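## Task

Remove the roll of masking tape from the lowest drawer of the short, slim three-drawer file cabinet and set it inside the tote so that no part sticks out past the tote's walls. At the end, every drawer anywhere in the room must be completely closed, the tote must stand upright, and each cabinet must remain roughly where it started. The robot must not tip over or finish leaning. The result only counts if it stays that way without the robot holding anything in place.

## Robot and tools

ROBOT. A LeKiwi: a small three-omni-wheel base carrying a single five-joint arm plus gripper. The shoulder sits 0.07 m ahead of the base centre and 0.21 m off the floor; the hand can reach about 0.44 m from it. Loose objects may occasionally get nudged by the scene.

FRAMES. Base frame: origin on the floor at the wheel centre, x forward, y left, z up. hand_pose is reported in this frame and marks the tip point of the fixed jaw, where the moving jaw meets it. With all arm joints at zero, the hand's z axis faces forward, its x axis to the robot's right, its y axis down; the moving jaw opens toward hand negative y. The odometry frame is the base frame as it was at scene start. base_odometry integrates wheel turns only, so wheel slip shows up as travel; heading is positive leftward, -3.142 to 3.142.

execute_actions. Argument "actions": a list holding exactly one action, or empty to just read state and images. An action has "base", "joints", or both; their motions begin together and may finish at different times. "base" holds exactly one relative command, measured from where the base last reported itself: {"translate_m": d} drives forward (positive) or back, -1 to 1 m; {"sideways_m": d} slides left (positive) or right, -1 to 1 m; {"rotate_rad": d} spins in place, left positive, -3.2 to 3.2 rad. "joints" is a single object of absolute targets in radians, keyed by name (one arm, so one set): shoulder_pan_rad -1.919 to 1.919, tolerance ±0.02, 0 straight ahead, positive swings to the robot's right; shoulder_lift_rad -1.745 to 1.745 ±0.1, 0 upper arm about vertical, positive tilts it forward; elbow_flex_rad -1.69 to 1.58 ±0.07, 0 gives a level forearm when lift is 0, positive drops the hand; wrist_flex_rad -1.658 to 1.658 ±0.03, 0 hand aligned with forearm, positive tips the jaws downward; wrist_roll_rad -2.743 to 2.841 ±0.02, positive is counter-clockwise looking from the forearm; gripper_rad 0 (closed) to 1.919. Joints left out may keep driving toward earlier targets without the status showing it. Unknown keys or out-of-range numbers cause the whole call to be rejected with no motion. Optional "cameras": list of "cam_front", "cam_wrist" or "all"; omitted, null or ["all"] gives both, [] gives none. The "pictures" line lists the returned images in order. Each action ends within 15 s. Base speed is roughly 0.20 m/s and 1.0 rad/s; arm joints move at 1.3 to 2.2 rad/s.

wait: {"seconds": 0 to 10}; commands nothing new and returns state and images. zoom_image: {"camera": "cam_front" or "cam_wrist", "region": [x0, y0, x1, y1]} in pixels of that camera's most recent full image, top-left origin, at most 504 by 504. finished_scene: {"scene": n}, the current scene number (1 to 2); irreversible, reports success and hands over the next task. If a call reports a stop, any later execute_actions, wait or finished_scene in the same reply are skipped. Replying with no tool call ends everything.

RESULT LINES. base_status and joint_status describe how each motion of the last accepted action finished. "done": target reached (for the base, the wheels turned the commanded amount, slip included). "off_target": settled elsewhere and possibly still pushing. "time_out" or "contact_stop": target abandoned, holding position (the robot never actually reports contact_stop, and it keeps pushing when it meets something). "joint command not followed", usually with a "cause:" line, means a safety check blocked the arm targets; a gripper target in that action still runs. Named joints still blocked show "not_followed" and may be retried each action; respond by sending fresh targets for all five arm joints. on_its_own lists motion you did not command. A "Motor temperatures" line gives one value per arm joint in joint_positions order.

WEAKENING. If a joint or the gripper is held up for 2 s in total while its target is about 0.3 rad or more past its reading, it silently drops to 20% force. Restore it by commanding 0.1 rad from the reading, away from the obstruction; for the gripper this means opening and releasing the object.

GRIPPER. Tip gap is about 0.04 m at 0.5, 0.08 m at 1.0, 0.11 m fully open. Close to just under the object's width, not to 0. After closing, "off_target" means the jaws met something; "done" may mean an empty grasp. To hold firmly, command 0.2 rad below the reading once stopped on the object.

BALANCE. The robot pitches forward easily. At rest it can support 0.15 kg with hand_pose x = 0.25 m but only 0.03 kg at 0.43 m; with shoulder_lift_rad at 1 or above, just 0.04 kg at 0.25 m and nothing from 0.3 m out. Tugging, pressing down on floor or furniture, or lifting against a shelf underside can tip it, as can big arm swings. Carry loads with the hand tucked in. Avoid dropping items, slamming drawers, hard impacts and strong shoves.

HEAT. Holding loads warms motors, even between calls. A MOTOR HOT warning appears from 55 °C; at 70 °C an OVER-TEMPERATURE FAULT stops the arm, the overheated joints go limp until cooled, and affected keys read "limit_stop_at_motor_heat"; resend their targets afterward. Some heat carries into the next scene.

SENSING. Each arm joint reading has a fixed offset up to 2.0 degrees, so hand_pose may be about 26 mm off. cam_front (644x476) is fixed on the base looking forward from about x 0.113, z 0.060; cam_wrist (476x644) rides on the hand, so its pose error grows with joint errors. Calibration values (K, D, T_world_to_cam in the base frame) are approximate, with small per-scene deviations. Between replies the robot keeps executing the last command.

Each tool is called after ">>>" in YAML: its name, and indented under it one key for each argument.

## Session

>>> execute_actions:
  actions: []

Scene clock: 0.00 s.
Motor temperatures (°C, as the motors report them): [29 28 32 27 28]
base_odometry: x=+0.000 y=+0.000 heading=+0.000 (m, m, rad; odometry frame)
base_status: not commanded
joint_positions: shoulder_pan_rad=-0.087 shoulder_lift_rad=-1.482 elbow_flex_rad=-0.258 wrist_flex_rad=+1.458 wrist_roll_rad=-1.540 gripper_rad=+1.920
joint_status: not commanded
hand_pose: x=+0.1133 y=+0.0118 z=+0.4234 quat_wxyz=(+0.798, -0.021, +0.600, +0.042) (m; base frame)
pictures: cam_front, cam_wrist
camera_calibration (this result's frames):
cam_wrist: T_world_to_cam=[[0.121807, -0.990696, -0.0606987, 0.0229147], [-0.326236, 0.0177955, -0.945121, 0.455311], [0.937408, 0.134924, -0.321033, 0.10081], [0, 0, 0, 1]] pos_world=[0.0512474, 0.000997328, 0.464078]
Images, in order (width x height): cam_front 644x476, cam_wrist 476x644.

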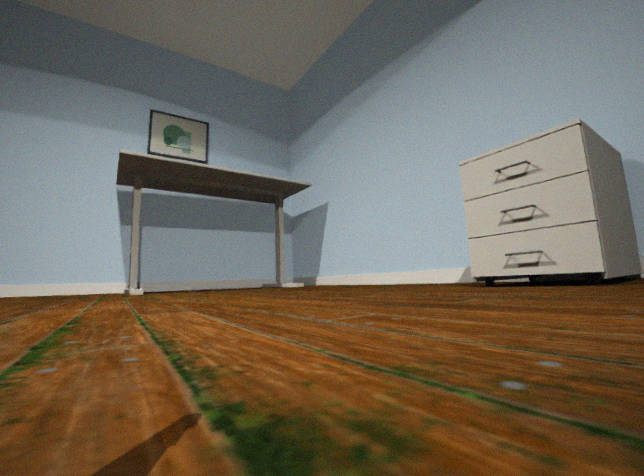

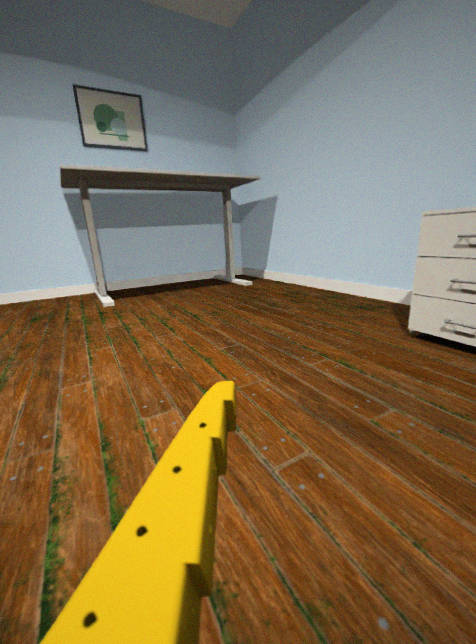

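>>> execute_actions:
  actions:
    - {"base":{"rotate_rad":-1.0},"joints":{"shoulder_pan_rad":-0.3}}

Scene clock: 4.43 s.
Motor temperatures (°C, as the motors report them): [29 28 32 27 28]
base_odometry: x=+0.000 y=+0.000 heading=-0.996 (m, m, rad; odometry frame)
base_status: done
joint_positions: shoulder_pan_rad=-0.292 shoulder_lift_rad=-1.482 elbow_flex_rad=-0.258 wrist_flex_rad=+1.458 wrist_roll_rad=-1.540 gripper_rad=+1.920
joint_status: all done
hand_pose: x=+0.1099 y=+0.0210 z=+0.4234 quat_wxyz=(+0.790, -0.082, +0.595, +0.123) (m; base frame)
pictures: cam_front, cam_wrist
camera_calibration (this result's frames):
cam_wrist: T_world_to_cam=[[0.321453, -0.944978, -0.0606987, 0.00953845], [-0.323, -0.0491668, -0.945121, 0.455094], [0.890134, 0.323417, -0.321033, 0.103977], [0, 0, 0, 1]] pos_world=[0.0513755, -0.00223892, 0.464078]
Images, in order (width x height): cam_front 644x476, cam_wrist 476x644.

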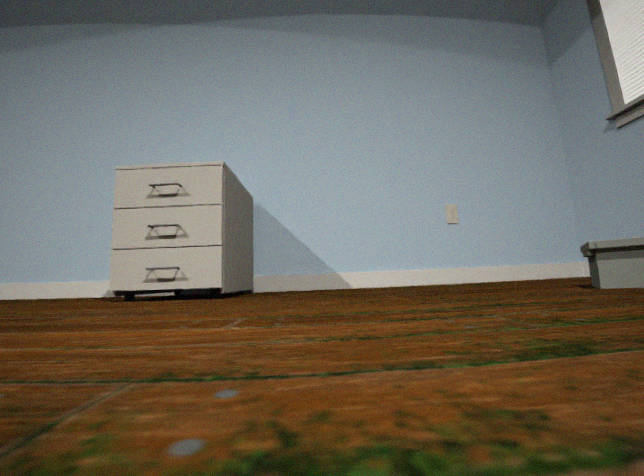

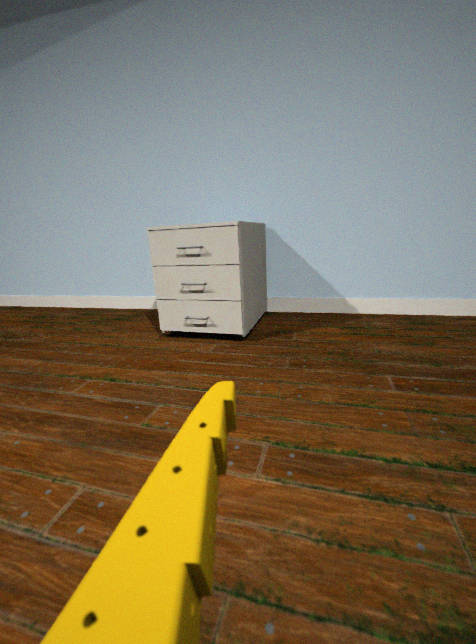

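>>> execute_actions:
  actions:
    - {"base":{"sideways_m":0.57},"joints":{"shoulder_pan_rad":0,"shoulder_lift_rad":0.3,"elbow_flex_rad":1.0,"wrist_flex_rad":-0.84,"wrist_roll_rad":0,"gripper_rad":0.4}}
  cameras: ["cam_front"]

>>> execute_actions:
  actions:
    - {"base":{"translate_m":0.55}}

Scene clock: 16.50 s.
Motor temperatures (°C, as the motors report them): [29 28 32 27 28]
base_odometry: x=+0.479 y=+0.309 heading=-0.998 (m, m, rad; odometry frame)
base_status: done
joint_positions: shoulder_pan_rad=-0.009 shoulder_lift_rad=+0.305 elbow_flex_rad=+1.000 wrist_flex_rad=-0.825 wrist_roll_rad=-0.007 gripper_rad=+0.408
joint_status: all done
hand_pose: x=+0.3371 y=+0.0024 z=+0.0979 quat_wxyz=(+0.378, -0.590, +0.619, -0.355) (m; base frame)
pictures: cam_front
Images, in order (width x height): cam_front 644x476.

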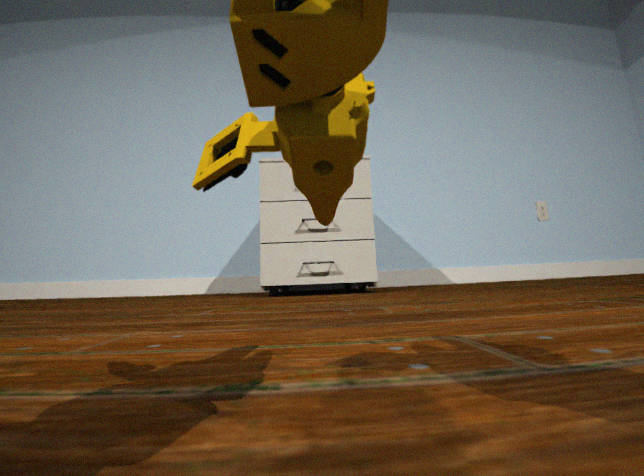

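Scene clock: 20.23 s.
Motor temperatures (°C, as the motors report them): [29 28 32 27 28]
base_odometry: x=+0.776 y=-0.153 heading=-0.998 (m, m, rad; odometry frame)
base_status: done
joint_positions: shoulder_pan_rad=-0.007 shoulder_lift_rad=+0.305 elbow_flex_rad=+1.000 wrist_flex_rad=-0.825 wrist_roll_rad=-0.007 gripper_rad=+0.408
joint_status: not commanded
hand_pose: x=+0.3371 y=+0.0020 z=+0.0979 quat_wxyz=(+0.378, -0.590, +0.619, -0.355) (m; base frame)
pictures: cam_front, cam_wrist
camera_calibration (this result's frames):
cam_wrist: T_world_to_cam=[[0.475263, -0.102937, 0.873801, -0.246196], [-0.538711, -0.819255, 0.196496, 0.182316], [0.69564, -0.564114, -0.444815, -0.117172], [0, 0, 0, 1]] pos_world=[0.296733, 0.0579226, 0.127182]
Images, in order (width x height): cam_front 644x476, cam_wrist 476x644.

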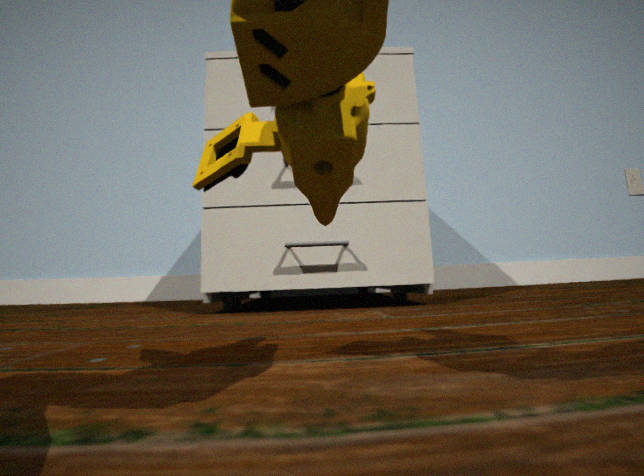

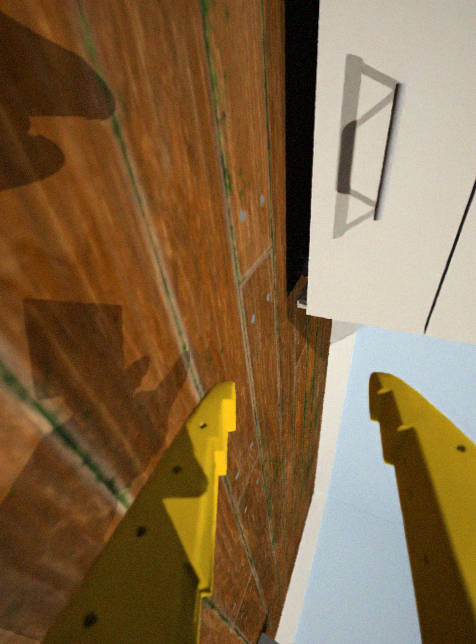

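>>> execute_actions:
  actions:
    - {"base":{"translate_m":0.25},"joints":{"shoulder_pan_rad":-0.04}}

Scene clock: 29.77 s.
Motor temperatures (°C, as the motors report them): [29 28 32 27 28]
base_odometry: x=+0.912 y=-0.363 heading=-0.998 (m, m, rad; odometry frame)
base_status: done
joint_positions: shoulder_pan_rad=-0.033 shoulder_lift_rad=+0.305 elbow_flex_rad=+1.000 wrist_flex_rad=-0.825 wrist_roll_rad=-0.007 gripper_rad=+0.408
joint_status: all done
hand_pose: x=+0.3369 y=+0.0090 z=+0.0979 quat_wxyz=(+0.383, -0.598, +0.611, -0.350) (m; base frame)
pictures: cam_front, cam_wrist
camera_calibration (this result's frames):
cam_wrist: T_world_to_cam=[[0.477786, -0.0905094, 0.873801, -0.246365], [-0.517166, -0.833024, 0.196496, 0.180873], [0.710112, -0.545784, -0.444815, -0.118142], [0, 0, 0, 1]] pos_world=[0.295145, 0.0638932, 0.127182]
Images, in order (width x height): cam_front 644x476, cam_wrist 476x644.

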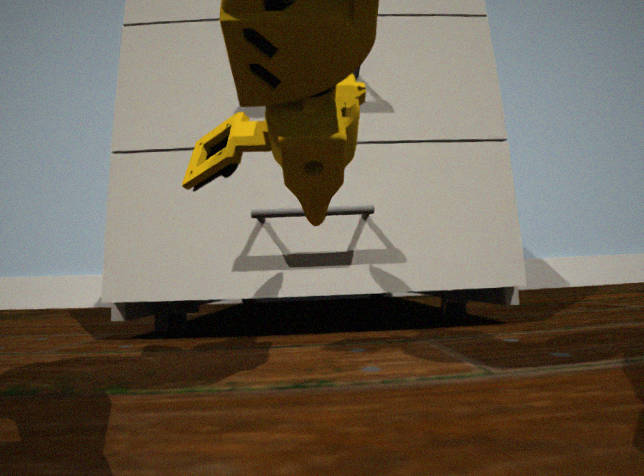

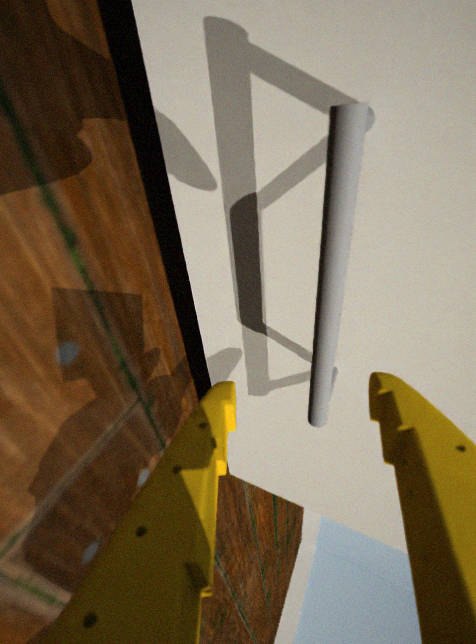

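>>> execute_actions:
  actions:
    - {"base":{"translate_m":0.055}}
  cameras: ["cam_wrist"]

>>> execute_actions:
  actions:
    - {"joints":{"gripper_rad":0.0}}
  cameras: ["cam_wrist"]

>>> execute_actions:
  actions:
    - {"base":{"translate_m":-0.25}}

Scene clock: 42.67 s.
Motor temperatures (°C, as the motors report them): [29 28 32 27 28]
base_odometry: x=+0.941 y=-0.408 heading=-0.998 (m, m, rad; odometry frame)
base_status: done
joint_positions: shoulder_pan_rad=-0.035 shoulder_lift_rad=+0.305 elbow_flex_rad=+1.011 wrist_flex_rad=-0.831 wrist_roll_rad=-0.007 gripper_rad=+0.407
joint_status: not commanded
hand_pose: x=+0.3351 y=+0.0094 z=+0.0968 quat_wxyz=(+0.382, -0.599, +0.612, -0.348) (m; base frame)
pictures: cam_wrist
camera_calibration (this result's frames):
cam_wrist: T_world_to_cam=[[0.481938, -0.0896368, 0.871608, -0.245743], [-0.514978, -0.833784, 0.199, 0.17949], [0.708896, -0.544765, -0.447993, -0.116457], [0, 0, 0, 1]] pos_world=[0.293422, 0.0641866, 0.126301]
Images, in order (width x height): cam_wrist 476x644.

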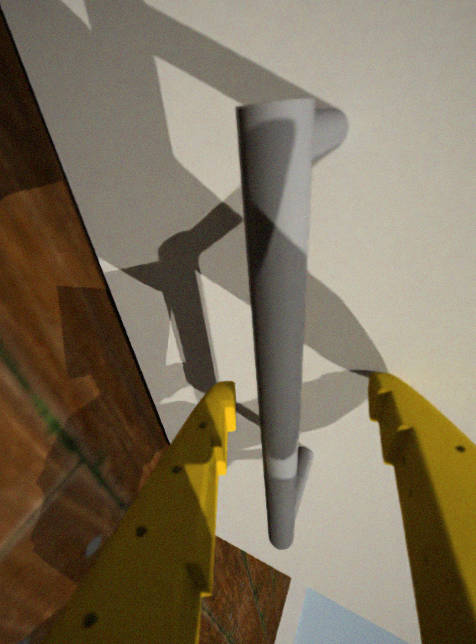

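Scene clock: 43.50 s.
Motor temperatures (°C, as the motors report them): [29 28 32 27 28]
base_odometry: x=+0.941 y=-0.409 heading=-0.998 (m, m, rad; odometry frame)
base_status: not commanded
joint_positions: shoulder_pan_rad=-0.035 shoulder_lift_rad=+0.305 elbow_flex_rad=+0.994 wrist_flex_rad=-0.840 wrist_roll_rad=-0.006 gripper_rad=+0.019
joint_status: all done
hand_pose: x=+0.3394 y=+0.0095 z=+0.1011 quat_wxyz=(+0.389, -0.595, +0.606, -0.356) (m; base frame)
pictures: cam_wrist
camera_calibration (this result's frames):
cam_wrist: T_world_to_cam=[[0.459081, -0.0889056, 0.883935, -0.245038], [-0.519422, -0.834057, 0.185878, 0.183776], [0.720726, -0.544468, -0.429079, -0.123402], [0, 0, 0, 1]] pos_world=[0.296888, 0.0643065, 0.129488]
Images, in order (width x height): cam_wrist 476x644.

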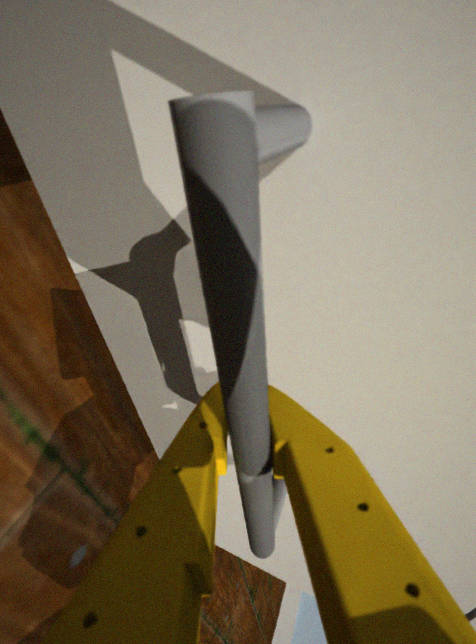

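Scene clock: 45.73 s.
Motor temperatures (°C, as the motors report them): [29 28 32 27 28]
base_odometry: x=+0.806 y=-0.199 heading=-0.999 (m, m, rad; odometry frame)
base_status: done
joint_positions: shoulder_pan_rad=-0.035 shoulder_lift_rad=+0.303 elbow_flex_rad=+0.991 wrist_flex_rad=-0.846 wrist_roll_rad=-0.006 gripper_rad=+0.011
joint_status: not commanded
hand_pose: x=+0.3407 y=+0.0095 z=+0.1029 quat_wxyz=(+0.393, -0.593, +0.604, -0.359) (m; base frame)
pictures: cam_front, cam_wrist
camera_calibration (this result's frames):
cam_wrist: T_world_to_cam=[[0.449569, -0.0892364, 0.888777, -0.244459], [-0.521385, -0.834125, 0.179982, 0.185415], [0.72529, -0.544309, -0.421523, -0.125856], [0, 0, 0, 1]] pos_world=[0.297856, 0.0643401, 0.130847]
Images, in order (width x height): cam_front 644x476, cam_wrist 476x644.

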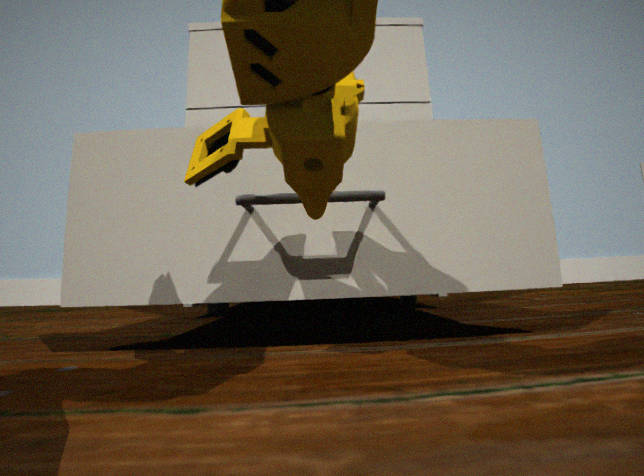

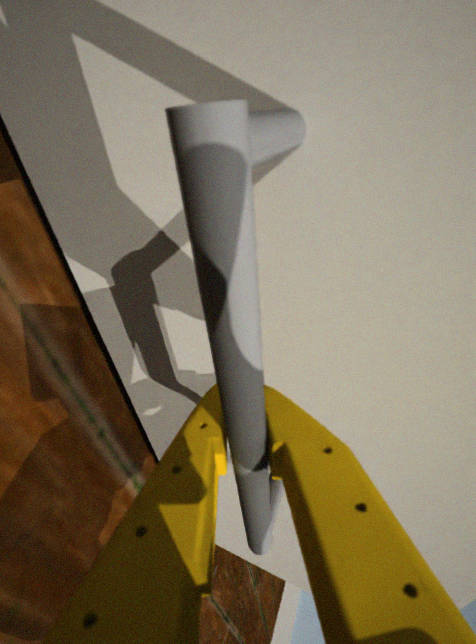

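>>> execute_actions:
  actions:
    - {"joints":{"gripper_rad":0.4}}
  cameras: []

>>> execute_actions:
  actions:
    - {"base":{"translate_m":-0.07}}
  cameras: []

>>> execute_actions:
  actions:
    - {"joints":{"shoulder_pan_rad":0,"shoulder_lift_rad":-0.6,"elbow_flex_rad":-0.3,"wrist_flex_rad":1.6,"wrist_roll_rad":-1.54,"gripper_rad":0.9}}
  cameras: []

>>> execute_actions:
  actions:
    - {"base":{"translate_m":0.2}}

Scene clock: 56.07 s.
Motor temperatures (°C, as the motors report them): [29 28 32 27 28]
base_odometry: x=+0.806 y=-0.199 heading=-0.999 (m, m, rad; odometry frame)
base_status: not commanded
joint_positions: shoulder_pan_rad=-0.035 shoulder_lift_rad=+0.311 elbow_flex_rad=+1.003 wrist_flex_rad=-0.842 wrist_roll_rad=-0.006 gripper_rad=+0.388
joint_status: all done
hand_pose: x=+0.3369 y=+0.0094 z=+0.0982 quat_wxyz=(+0.385, -0.597, +0.609, -0.352) (m; base frame)
pictures: none
No camera images: the call's "cameras" was empty. Leave "cameras" out to get every camera's image.

Scene clock: 57.33 s.
Motor temperatures (°C, as the motors report them): [29 28 32 27 28]
base_odometry: x=+0.768 y=-0.141 heading=-0.999 (m, m, rad; odometry frame)
base_status: done
joint_positions: shoulder_pan_rad=-0.035 shoulder_lift_rad=+0.311 elbow_flex_rad=+1.003 wrist_flex_rad=-0.842 wrist_roll_rad=-0.006 gripper_rad=+0.392
joint_status: not commanded
hand_pose: x=+0.3369 y=+0.0094 z=+0.0982 quat_wxyz=(+0.385, -0.597, +0.609, -0.352) (m; base frame)
pictures: none
No camera images: the call's "cameras" was empty. Leave "cameras" out to get every camera's image.

Scene clock: 59.57 s.
Motor temperatures (°C, as the motors report them): [29 28 32 27 28]
base_odometry: x=+0.768 y=-0.141 heading=-0.999 (m, m, rad; odometry frame)
base_status: not commanded
joint_positions: shoulder_pan_rad=-0.009 shoulder_lift_rad=-0.583 elbow_flex_rad=-0.267 wrist_flex_rad=+1.596 wrist_roll_rad=-1.534 gripper_rad=+0.892
joint_status: all done
hand_pose: x=+0.2616 y=+0.0094 z=+0.3141 quat_wxyz=(+0.401, +0.001, +0.916, +0.004) (m; base frame)
pictures: none
No camera images: the call's "cameras" was empty. Leave "cameras" out to get every camera's image.

Scene clock: 61.53 s.
Motor temperatures (°C, as the motors report them): [29 28 32 27 28]
base_odometry: x=+0.876 y=-0.308 heading=-0.999 (m, m, rad; odometry frame)
base_status: done
joint_positions: shoulder_pan_rad=-0.007 shoulder_lift_rad=-0.583 elbow_flex_rad=-0.267 wrist_flex_rad=+1.597 wrist_roll_rad=-1.534 gripper_rad=+0.892
joint_status: not commanded
hand_pose: x=+0.2615 y=+0.0091 z=+0.3139 quat_wxyz=(+0.400, +0.002, +0.916, +0.004) (m; base frame)
pictures: cam_front, cam_wrist
camera_calibration (this result's frames):
cam_wrist: T_world_to_cam=[[-0.0224991, -0.998116, -0.057083, 0.0322312], [-0.977078, 0.0340431, -0.210143, 0.33949], [0.211691, 0.0510464, -0.976003, 0.323175], [0, 0, 0, 1]] pos_world=[0.26402, 0.00411622, 0.388601]
Images, in order (width x height): cam_front 644x476, cam_wrist 476x644.

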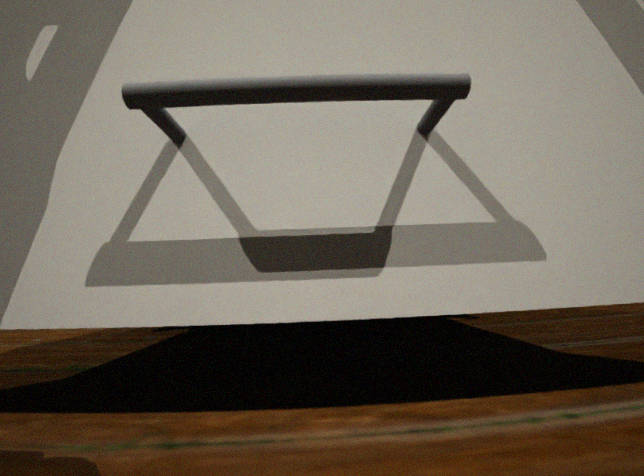

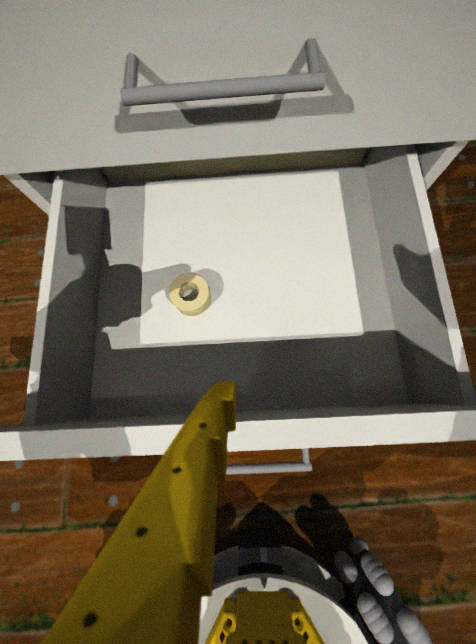

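>>> execute_actions:
  actions:
    - {"base":{"sideways_m":0.10}}
  cameras: []

>>> execute_actions:
  actions:
    - {"base":{"translate_m":0.03},"joints":{"shoulder_lift_rad":0.15,"elbow_flex_rad":0.0,"wrist_flex_rad":1.05}}
  cameras: ["cam_wrist"]

>>> execute_actions:
  actions:
    - {"joints":{"shoulder_lift_rad":0.35,"elbow_flex_rad":0.05,"wrist_flex_rad":0.8}}
  cameras: ["cam_wrist"]

Scene clock: 73.20 s.
Motor temperatures (°C, as the motors report them): [29 28 32 27 28]
base_odometry: x=+0.960 y=-0.255 heading=-1.001 (m, m, rad; odometry frame)
base_status: done
joint_positions: shoulder_pan_rad=-0.007 shoulder_lift_rad=-0.583 elbow_flex_rad=-0.267 wrist_flex_rad=+1.597 wrist_roll_rad=-1.534 gripper_rad=+0.892
joint_status: not commanded
hand_pose: x=+0.2615 y=+0.0091 z=+0.3139 quat_wxyz=(+0.400, +0.002, +0.916, +0.004) (m; base frame)
pictures: none
No camera images: the call's "cameras" was empty. Leave "cameras" out to get every camera's image.

Scene clock: 74.27 s.
Motor temperatures (°C, as the motors report them): [29 28 32 27 28]
base_odometry: x=+0.976 y=-0.280 heading=-1.001 (m, m, rad; odometry frame)
base_status: done
joint_positions: shoulder_pan_rad=-0.007 shoulder_lift_rad=+0.161 elbow_flex_rad=+0.005 wrist_flex_rad=+1.062 wrist_roll_rad=-1.534 gripper_rad=+0.892
joint_status: all done
hand_pose: x=+0.3308 y=+0.0096 z=+0.1473 quat_wxyz=(+0.171, +0.002, +0.985, +0.002) (m; base frame)
pictures: cam_wrist
camera_calibration (this result's frames):
cam_wrist: T_world_to_cam=[[-0.0455141, -0.99828, -0.0369394, 0.0294254], [-0.963697, 0.0341388, 0.264805, 0.297851], [-0.263089, 0.0476508, -0.963594, 0.301138], [0, 0, 0, 1]] pos_world=[0.367603, 0.00485704, 0.212389]
Images, in order (width x height): cam_wrist 476x644.

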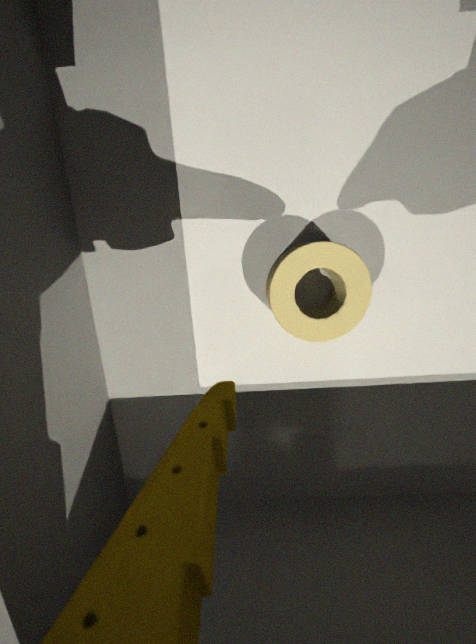

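Scene clock: 75.13 s.
Motor temperatures (°C, as the motors report them): [29 28 32 27 28]
base_odometry: x=+0.976 y=-0.280 heading=-1.001 (m, m, rad; odometry frame)
base_status: not commanded
joint_positions: shoulder_pan_rad=-0.007 shoulder_lift_rad=+0.362 elbow_flex_rad=+0.054 wrist_flex_rad=+0.812 wrist_roll_rad=-1.534 gripper_rad=+0.892
joint_status: all done
hand_pose: x=+0.3428 y=+0.0097 z=+0.1034 quat_wxyz=(+0.171, +0.002, +0.985, +0.002) (m; base frame)
pictures: cam_wrist
camera_calibration (this result's frames):
cam_wrist: T_world_to_cam=[[-0.0455141, -0.99828, -0.0369394, 0.0284359], [-0.963697, 0.0341388, 0.264805, 0.321009], [-0.263089, 0.0476508, -0.963594, 0.262019], [0, 0, 0, 1]] pos_world=[0.379584, 0.00494273, 0.168525]
Images, in order (width x height): cam_wrist 476x644.

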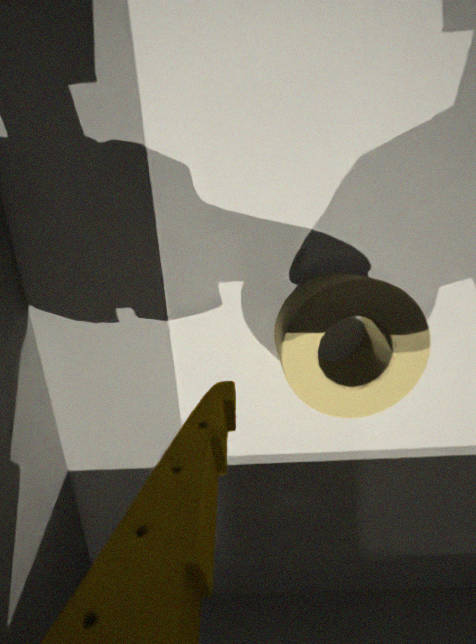

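>>> execute_actions:
  actions:
    - {"joints":{"shoulder_pan_rad":0.03,"gripper_rad":1.0}}
  cameras: []

>>> execute_actions:
  actions:
    - {"joints":{"shoulder_lift_rad":0.56,"elbow_flex_rad":0.08,"wrist_flex_rad":0.58}}
  cameras: ["cam_wrist"]

>>> execute_actions:
  actions:
    - {"joints":{"gripper_rad":0.45}}
  cameras: ["cam_wrist"]

Scene clock: 86.37 s.
Motor temperatures (°C, as the motors report them): [29 28 32 27 28]
base_odometry: x=+0.976 y=-0.280 heading=-1.001 (m, m, rad; odometry frame)
base_status: not commanded
joint_positions: shoulder_pan_rad=+0.022 shoulder_lift_rad=+0.362 elbow_flex_rad=+0.054 wrist_flex_rad=+0.812 wrist_roll_rad=-1.534 gripper_rad=+0.992
joint_status: all done
hand_pose: x=+0.3430 y=+0.0017 z=+0.1034 quat_wxyz=(+0.171, +0.017, +0.985, -0.001) (m; base frame)
pictures: none
No camera images: the call's "cameras" was empty. Leave "cameras" out to get every camera's image.

Scene clock: 87.20 s.
Motor temperatures (°C, as the motors report them): [29 28 32 27 28]
base_odometry: x=+0.976 y=-0.280 heading=-1.001 (m, m, rad; odometry frame)
base_status: not commanded
joint_positions: shoulder_pan_rad=+0.022 shoulder_lift_rad=+0.550 elbow_flex_rad=+0.081 wrist_flex_rad=+0.596 wrist_roll_rad=-1.534 gripper_rad=+0.992
joint_status: all done
hand_pose: x=+0.3461 y=+0.0016 z=+0.0636 quat_wxyz=(+0.171, +0.017, +0.985, -0.001) (m; base frame)
pictures: cam_wrist
camera_calibration (this result's frames):
cam_wrist: T_world_to_cam=[[-0.0745862, -0.99653, -0.0369394, 0.0290764], [-0.962293, 0.0622079, 0.264805, 0.334489], [-0.261588, 0.0552974, -0.963594, 0.224335], [0, 0, 0, 1]] pos_world=[0.382729, -0.00423747, 0.128667]
Images, in order (width x height): cam_wrist 476x644.

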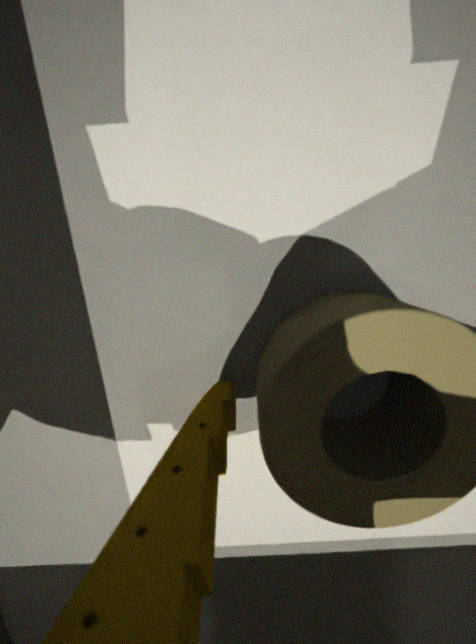

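Scene clock: 88.07 s.
Motor temperatures (°C, as the motors report them): [29 28 32 27 28]
base_odometry: x=+0.976 y=-0.280 heading=-1.001 (m, m, rad; odometry frame)
base_status: not commanded
joint_positions: shoulder_pan_rad=+0.022 shoulder_lift_rad=+0.550 elbow_flex_rad=+0.081 wrist_flex_rad=+0.590 wrist_roll_rad=-1.534 gripper_rad=+0.564
joint_status: gripper_rad off_target (ended at +0.564, target +0.450)
hand_pose: x=+0.3470 y=+0.0016 z=+0.0639 quat_wxyz=(+0.174, +0.016, +0.985, -0.001) (m; base frame)
pictures: cam_wrist
camera_calibration (this result's frames):
cam_wrist: T_world_to_cam=[[-0.0743586, -0.996535, -0.0372618, 0.0290792], [-0.9639, 0.0622432, 0.258889, 0.336229], [-0.255672, 0.0551672, -0.965188, 0.222949], [0, 0, 0, 1]] pos_world=[0.383255, -0.00424905, 0.129225]
Images, in order (width x height): cam_wrist 476x644.

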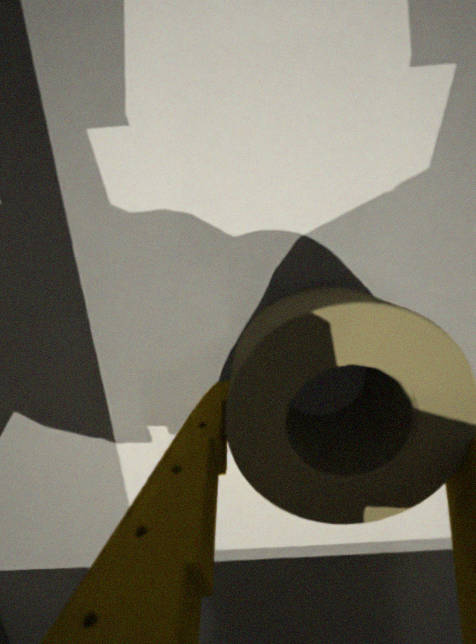

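>>> execute_actions:
  actions:
    - {"joints":{"gripper_rad":0.36}}
  cameras: []

>>> execute_actions:
  actions:
    - {"joints":{"shoulder_lift_rad":0.1,"elbow_flex_rad":-0.05,"wrist_flex_rad":1.15}}
  cameras: []

>>> execute_actions:
  actions:
    - {"joints":{"shoulder_lift_rad":-0.7,"elbow_flex_rad":-0.2,"wrist_flex_rad":1.6}}
  cameras: []

>>> execute_actions:
  actions:
    - {"base":{"sideways_m":-0.09},"joints":{"shoulder_lift_rad":-1.5,"elbow_flex_rad":0.3,"wrist_flex_rad":1.6,"shoulder_pan_rad":1.5}}
  cameras: []

>>> execute_actions:
  actions:
    - {"base":{"translate_m":0.15}}
  cameras: []

>>> execute_actions:
  actions:
    - {"base":{"translate_m":0.13}}

Scene clock: 99.80 s.
Motor temperatures (°C, as the motors report them): [29 28 32 27 28]
base_odometry: x=+0.976 y=-0.280 heading=-1.001 (m, m, rad; odometry frame)
base_status: not commanded
joint_positions: shoulder_pan_rad=+0.024 shoulder_lift_rad=+0.550 elbow_flex_rad=+0.081 wrist_flex_rad=+0.590 wrist_roll_rad=-1.534 gripper_rad=+0.554
joint_status: gripper_rad off_target (ended at +0.554, target +0.360)
hand_pose: x=+0.3470 y=+0.0011 z=+0.0639 quat_wxyz=(+0.174, +0.017, +0.985, -0.001) (m; base frame)
pictures: none
No camera images: the call's "cameras" was empty. Leave "cameras" out to get every camera's image.

Scene clock: 100.87 s.
Motor temperatures (°C, as the motors report them): [29 28 32 27 28]
base_odometry: x=+0.976 y=-0.280 heading=-1.001 (m, m, rad; odometry frame)
base_status: not commanded
joint_positions: shoulder_pan_rad=+0.024 shoulder_lift_rad=+0.156 elbow_flex_rad=-0.014 wrist_flex_rad=+1.143 wrist_roll_rad=-1.534 gripper_rad=+0.553
joint_status: all done
hand_pose: x=+0.3220 y=+0.0017 z=+0.1477 quat_wxyz=(+0.142, +0.017, +0.990, -0.001) (m; base frame)
pictures: none
No camera images: the call's "cameras" was empty. Leave "cameras" out to get every camera's image.

Scene clock: 101.93 s.
Motor temperatures (°C, as the motors report them): [29 28 32 27 28]
base_odometry: x=+0.976 y=-0.280 heading=-1.001 (m, m, rad; odometry frame)
base_status: not commanded
joint_positions: shoulder_pan_rad=+0.024 shoulder_lift_rad=-0.678 elbow_flex_rad=-0.167 wrist_flex_rad=+1.597 wrist_roll_rad=-1.534 gripper_rad=+0.553
joint_status: all done
hand_pose: x=+0.2514 y=+0.0034 z=+0.3088 quat_wxyz=(+0.398, +0.016, +0.917, -0.002) (m; base frame)
pictures: none
No camera images: the call's "cameras" was empty. Leave "cameras" out to get every camera's image.

Scene clock: 103.70 s.
Motor temperatures (°C, as the motors report them): [29 28 32 27 28]
base_odometry: x=+0.901 y=-0.328 heading=-0.999 (m, m, rad; odometry frame)
base_status: done
joint_positions: shoulder_pan_rad=+1.492 shoulder_lift_rad=-1.496 elbow_flex_rad=+0.301 wrist_flex_rad=+1.599 wrist_roll_rad=-1.534 gripper_rad=+0.553
joint_status: all done
hand_pose: x=+0.0836 y=-0.1115 z=+0.3095 quat_wxyz=(+0.407, +0.570, +0.610, -0.372) (m; base frame)
pictures: none
No camera images: the call's "cameras" was empty. Leave "cameras" out to get every camera's image.

Scene clock: 105.43 s.
Motor temperatures (°C, as the motors report them): [29 28 32 27 28]
base_odometry: x=+0.981 y=-0.454 heading=-0.999 (m, m, rad; odometry frame)
base_status: done
joint_positions: shoulder_pan_rad=+1.492 shoulder_lift_rad=-1.498 elbow_flex_rad=+0.301 wrist_flex_rad=+1.599 wrist_roll_rad=-1.534 gripper_rad=+0.553
joint_status: not commanded
hand_pose: x=+0.0836 y=-0.1113 z=+0.3096 quat_wxyz=(+0.407, +0.569, +0.609, -0.372) (m; base frame)
pictures: none
No camera images: the call's "cameras" was empty. Leave "cameras" out to get every camera's image.

Scene clock: 107.07 s.
Motor temperatures (°C, as the motors report them): [29 28 32 27 28]
base_odometry: x=+1.052 y=-0.563 heading=-0.999 (m, m, rad; odometry frame)
base_status: done
joint_positions: shoulder_pan_rad=+1.492 shoulder_lift_rad=-1.498 elbow_flex_rad=+0.301 wrist_flex_rad=+1.599 wrist_roll_rad=-1.534 gripper_rad=+0.553
joint_status: not commanded
hand_pose: x=+0.0836 y=-0.1113 z=+0.3096 quat_wxyz=(+0.407, +0.569, +0.609, -0.372) (m; base frame)
pictures: cam_front, cam_wrist
camera_calibration (this result's frames):
cam_wrist: T_world_to_cam=[[-0.995476, -0.0704531, -0.0637437, 0.0944357], [-0.0262397, 0.848691, -0.528238, 0.278567], [0.0913147, -0.524176, -0.8467, 0.268796], [0, 0, 0, 1]] pos_world=[0.076773, -0.0888677, 0.380759]
Images, in order (width x height): cam_front 644x476, cam_wrist 476x644.

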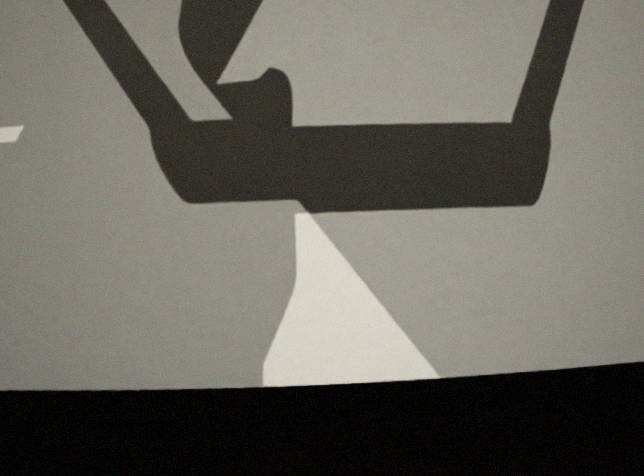

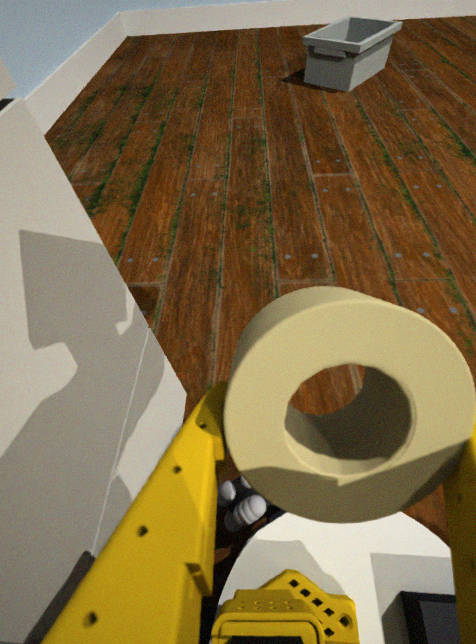

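>>> execute_actions:
  actions:
    - {"base":{"translate_m":-0.17}}
  cameras: ["cam_front"]

>>> execute_actions:
  actions:
    - {"base":{"rotate_rad":-1.55},"joints":{"shoulder_pan_rad":0}}
  cameras: []

>>> execute_actions:
  actions:
    - {"base":{"translate_m":0.6}}

Scene clock: 115.33 s.
Motor temperatures (°C, as the motors report them): [29 28 32 27 28]
base_odometry: x=+0.960 y=-0.420 heading=-0.999 (m, m, rad; odometry frame)
base_status: done
joint_positions: shoulder_pan_rad=+1.492 shoulder_lift_rad=-1.498 elbow_flex_rad=+0.301 wrist_flex_rad=+1.599 wrist_roll_rad=-1.534 gripper_rad=+0.553
joint_status: not commanded
hand_pose: x=+0.0836 y=-0.1113 z=+0.3096 quat_wxyz=(+0.407, +0.569, +0.609, -0.372) (m; base frame)
pictures: cam_front
Images, in order (width x height): cam_front 644x476.

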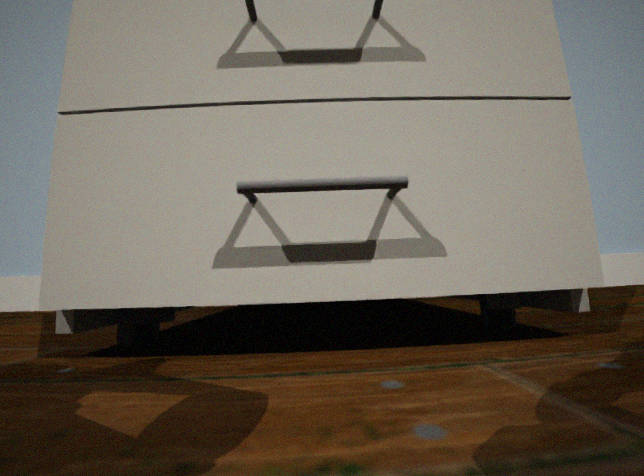

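Scene clock: 117.87 s.
Motor temperatures (°C, as the motors report them): [29 28 32 27 28]
base_odometry: x=+0.960 y=-0.420 heading=-2.545 (m, m, rad; odometry frame)
base_status: done
joint_positions: shoulder_pan_rad=+0.008 shoulder_lift_rad=-1.498 elbow_flex_rad=+0.301 wrist_flex_rad=+1.599 wrist_roll_rad=-1.534 gripper_rad=+0.553
joint_status: all done
hand_pose: x=+0.1793 y=+0.0068 z=+0.3096 quat_wxyz=(+0.552, +0.008, +0.834, +0.001) (m; base frame)
pictures: none
No camera images: the call's "cameras" was empty. Leave "cameras" out to get every camera's image.

Scene clock: 121.83 s.
Motor temperatures (°C, as the motors report them): [29 28 32 27 28]
base_odometry: x=+0.464 y=-0.757 heading=-2.545 (m, m, rad; odometry frame)
base_status: done
joint_positions: shoulder_pan_rad=+0.008 shoulder_lift_rad=-1.498 elbow_flex_rad=+0.301 wrist_flex_rad=+1.599 wrist_roll_rad=-1.534 gripper_rad=+0.553
joint_status: not commanded
hand_pose: x=+0.1793 y=+0.0068 z=+0.3096 quat_wxyz=(+0.552, +0.008, +0.834, +0.001) (m; base frame)
pictures: cam_front, cam_wrist
camera_calibration (this result's frames):
cam_wrist: T_world_to_cam=[[-0.0167466, -0.997826, -0.0637437, 0.0288608], [-0.84774, 0.0479729, -0.528238, 0.333607], [0.530147, 0.0451919, -0.8467, 0.239394], [0, 0, 0, 1]] pos_world=[0.156382, 0.00197528, 0.380759]
Images, in order (width x height): cam_front 644x476, cam_wrist 476x644.

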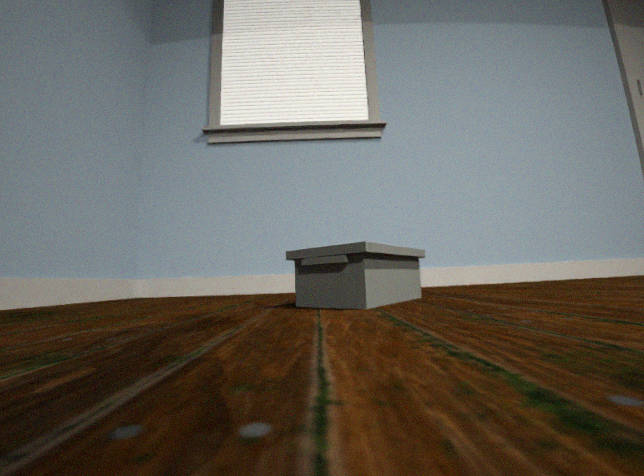

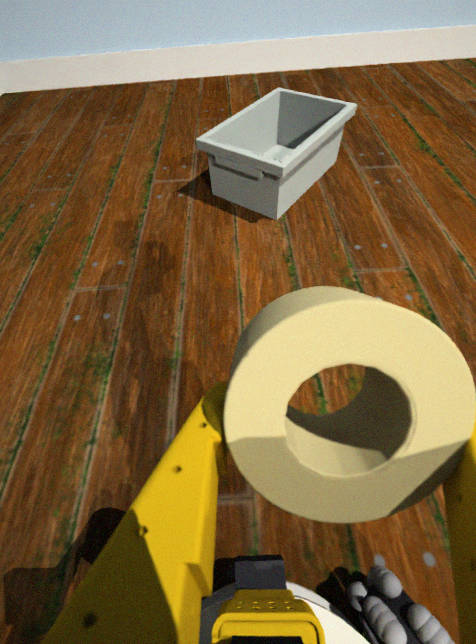

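>>> execute_actions:
  actions:
    - {"base":{"sideways_m":-0.045}}
  cameras: []

>>> execute_actions:
  actions:
    - {"base":{"translate_m":0.45},"joints":{"shoulder_lift_rad":-0.1,"elbow_flex_rad":-0.1,"wrist_flex_rad":1.4}}

Scene clock: 130.33 s.
Motor temperatures (°C, as the motors report them): [29 28 32 27 28]
base_odometry: x=+0.439 y=-0.720 heading=-2.543 (m, m, rad; odometry frame)
base_status: done
joint_positions: shoulder_pan_rad=+0.008 shoulder_lift_rad=-1.498 elbow_flex_rad=+0.301 wrist_flex_rad=+1.599 wrist_roll_rad=-1.534 gripper_rad=+0.553
joint_status: not commanded
hand_pose: x=+0.1793 y=+0.0068 z=+0.3096 quat_wxyz=(+0.552, +0.008, +0.834, +0.001) (m; base frame)
pictures: none
No camera images: the call's "cameras" was empty. Leave "cameras" out to get every camera's image.

Scene clock: 133.57 s.
Motor temperatures (°C, as the motors report them): [29 28 32 27 28]
base_odometry: x=+0.067 y=-0.973 heading=-2.543 (m, m, rad; odometry frame)
base_status: done
joint_positions: shoulder_pan_rad=+0.007 shoulder_lift_rad=-0.092 elbow_flex_rad=-0.068 wrist_flex_rad=+1.412 wrist_roll_rad=-1.534 gripper_rad=+0.553
joint_status: all done
hand_pose: x=+0.2975 y=+0.0062 z=+0.1977 quat_wxyz=(+0.159, +0.009, +0.987, +0.000) (m; base frame)
pictures: cam_front, cam_wrist
camera_calibration (this result's frames):
cam_wrist: T_world_to_cam=[[-0.0601821, -0.997551, -0.0356362, 0.0304574], [-0.956346, 0.0473946, 0.288369, 0.245549], [-0.285974, 0.0514351, -0.956856, 0.346581], [0, 0, 0, 1]] pos_world=[0.335776, 0.000918674, 0.261905]
Images, in order (width x height): cam_front 644x476, cam_wrist 476x644.

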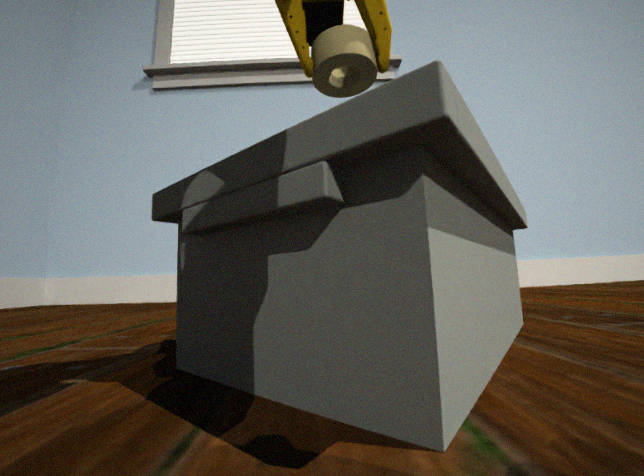

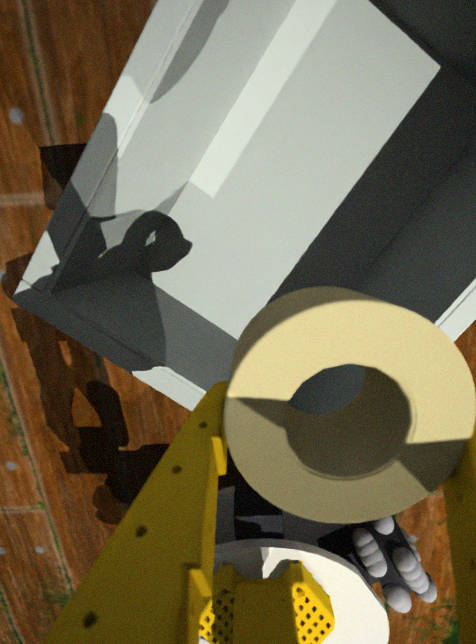

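>>> execute_actions:
  actions:
    - {"base":{"translate_m":0.06},"joints":{"shoulder_lift_rad":0.1,"elbow_flex_rad":-0.1,"wrist_flex_rad":1.2}}
  cameras: ["cam_wrist"]

>>> execute_actions:
  actions:
    - {"joints":{"shoulder_lift_rad":0.36,"elbow_flex_rad":0.0,"wrist_flex_rad":0.85}}
  cameras: ["cam_wrist"]

>>> execute_actions:
  actions:
    - {"joints":{"shoulder_lift_rad":0.7,"elbow_flex_rad":0.05,"wrist_flex_rad":0.5}}
  cameras: ["cam_wrist"]

Scene clock: 145.77 s.
Motor temperatures (°C, as the motors report them): [29 28 32 27 28]
base_odometry: x=+0.018 y=-1.007 heading=-2.543 (m, m, rad; odometry frame)
base_status: done
joint_positions: shoulder_pan_rad=+0.007 shoulder_lift_rad=+0.112 elbow_flex_rad=-0.068 wrist_flex_rad=+1.214 wrist_roll_rad=-1.534 gripper_rad=+0.553
joint_status: all done
hand_pose: x=+0.3221 y=+0.0060 z=+0.1641 quat_wxyz=(+0.156, +0.009, +0.988, +0.000) (m; base frame)
pictures: cam_wrist
camera_calibration (this result's frames):
cam_wrist: T_world_to_cam=[[-0.0603998, -0.99755, -0.035307, 0.0305925], [-0.954558, 0.0473827, 0.294233, 0.277215], [-0.291839, 0.0514742, -0.955081, 0.323072], [0, 0, 0, 1]] pos_world=[0.360751, 0.000752486, 0.228074]
Images, in order (width x height): cam_wrist 476x644.

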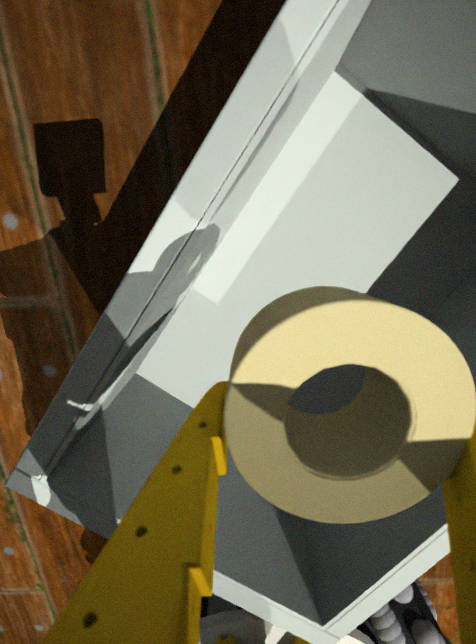

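Scene clock: 146.70 s.
Motor temperatures (°C, as the motors report them): [29 28 32 27 28]
base_odometry: x=+0.018 y=-1.007 heading=-2.543 (m, m, rad; odometry frame)
base_status: not commanded
joint_positions: shoulder_pan_rad=+0.007 shoulder_lift_rad=+0.375 elbow_flex_rad=+0.006 wrist_flex_rad=+0.863 wrist_roll_rad=-1.534 gripper_rad=+0.553
joint_status: all done
hand_pose: x=+0.3433 y=+0.0059 z=+0.1059 quat_wxyz=(+0.163, +0.009, +0.987, +0.000) (m; base frame)
pictures: cam_wrist
camera_calibration (this result's frames):
cam_wrist: T_world_to_cam=[[-0.0599072, -0.997553, -0.0360458, 0.0295851], [-0.958529, 0.0474091, 0.281023, 0.317366], [-0.278627, 0.0513863, -0.959024, 0.269516], [0, 0, 0, 1]] pos_world=[0.381072, 0.000617273, 0.170351]
Images, in order (width x height): cam_wrist 476x644.

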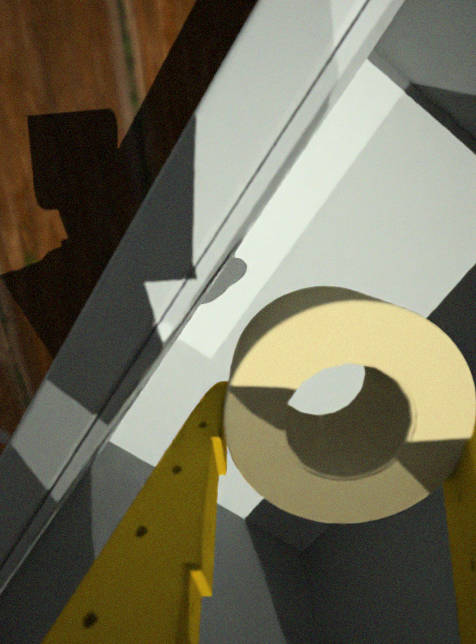

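Scene clock: 147.60 s.
Motor temperatures (°C, as the motors report them): [29 28 32 27 28]
base_odometry: x=+0.018 y=-1.007 heading=-2.543 (m, m, rad; odometry frame)
base_status: not commanded
joint_positions: shoulder_pan_rad=+0.007 shoulder_lift_rad=+0.661 elbow_flex_rad=+0.051 wrist_flex_rad=+0.501 wrist_roll_rad=-1.535 gripper_rad=+0.539
joint_status: all done
hand_pose: x=+0.3505 y=+0.0058 z=+0.0461 quat_wxyz=(+0.178, +0.010, +0.984, +0.001) (m; base frame)
pictures: cam_wrist
camera_calibration (this result's frames):
cam_wrist: T_world_to_cam=[[-0.0601513, -0.997455, -0.0382802, 0.0280024], [-0.967015, 0.0487204, 0.250018, 0.345452], [-0.247517, 0.0520564, -0.967484, 0.203695], [0, 0, 0, 1]] pos_world=[0.38616, 0.000496919, 0.111775]
Images, in order (width x height): cam_wrist 476x644.

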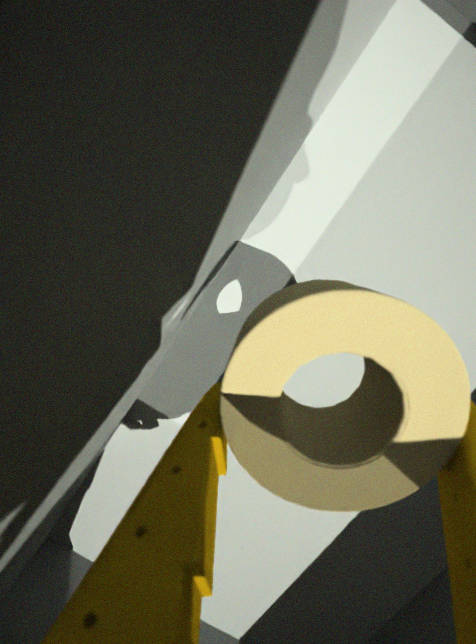

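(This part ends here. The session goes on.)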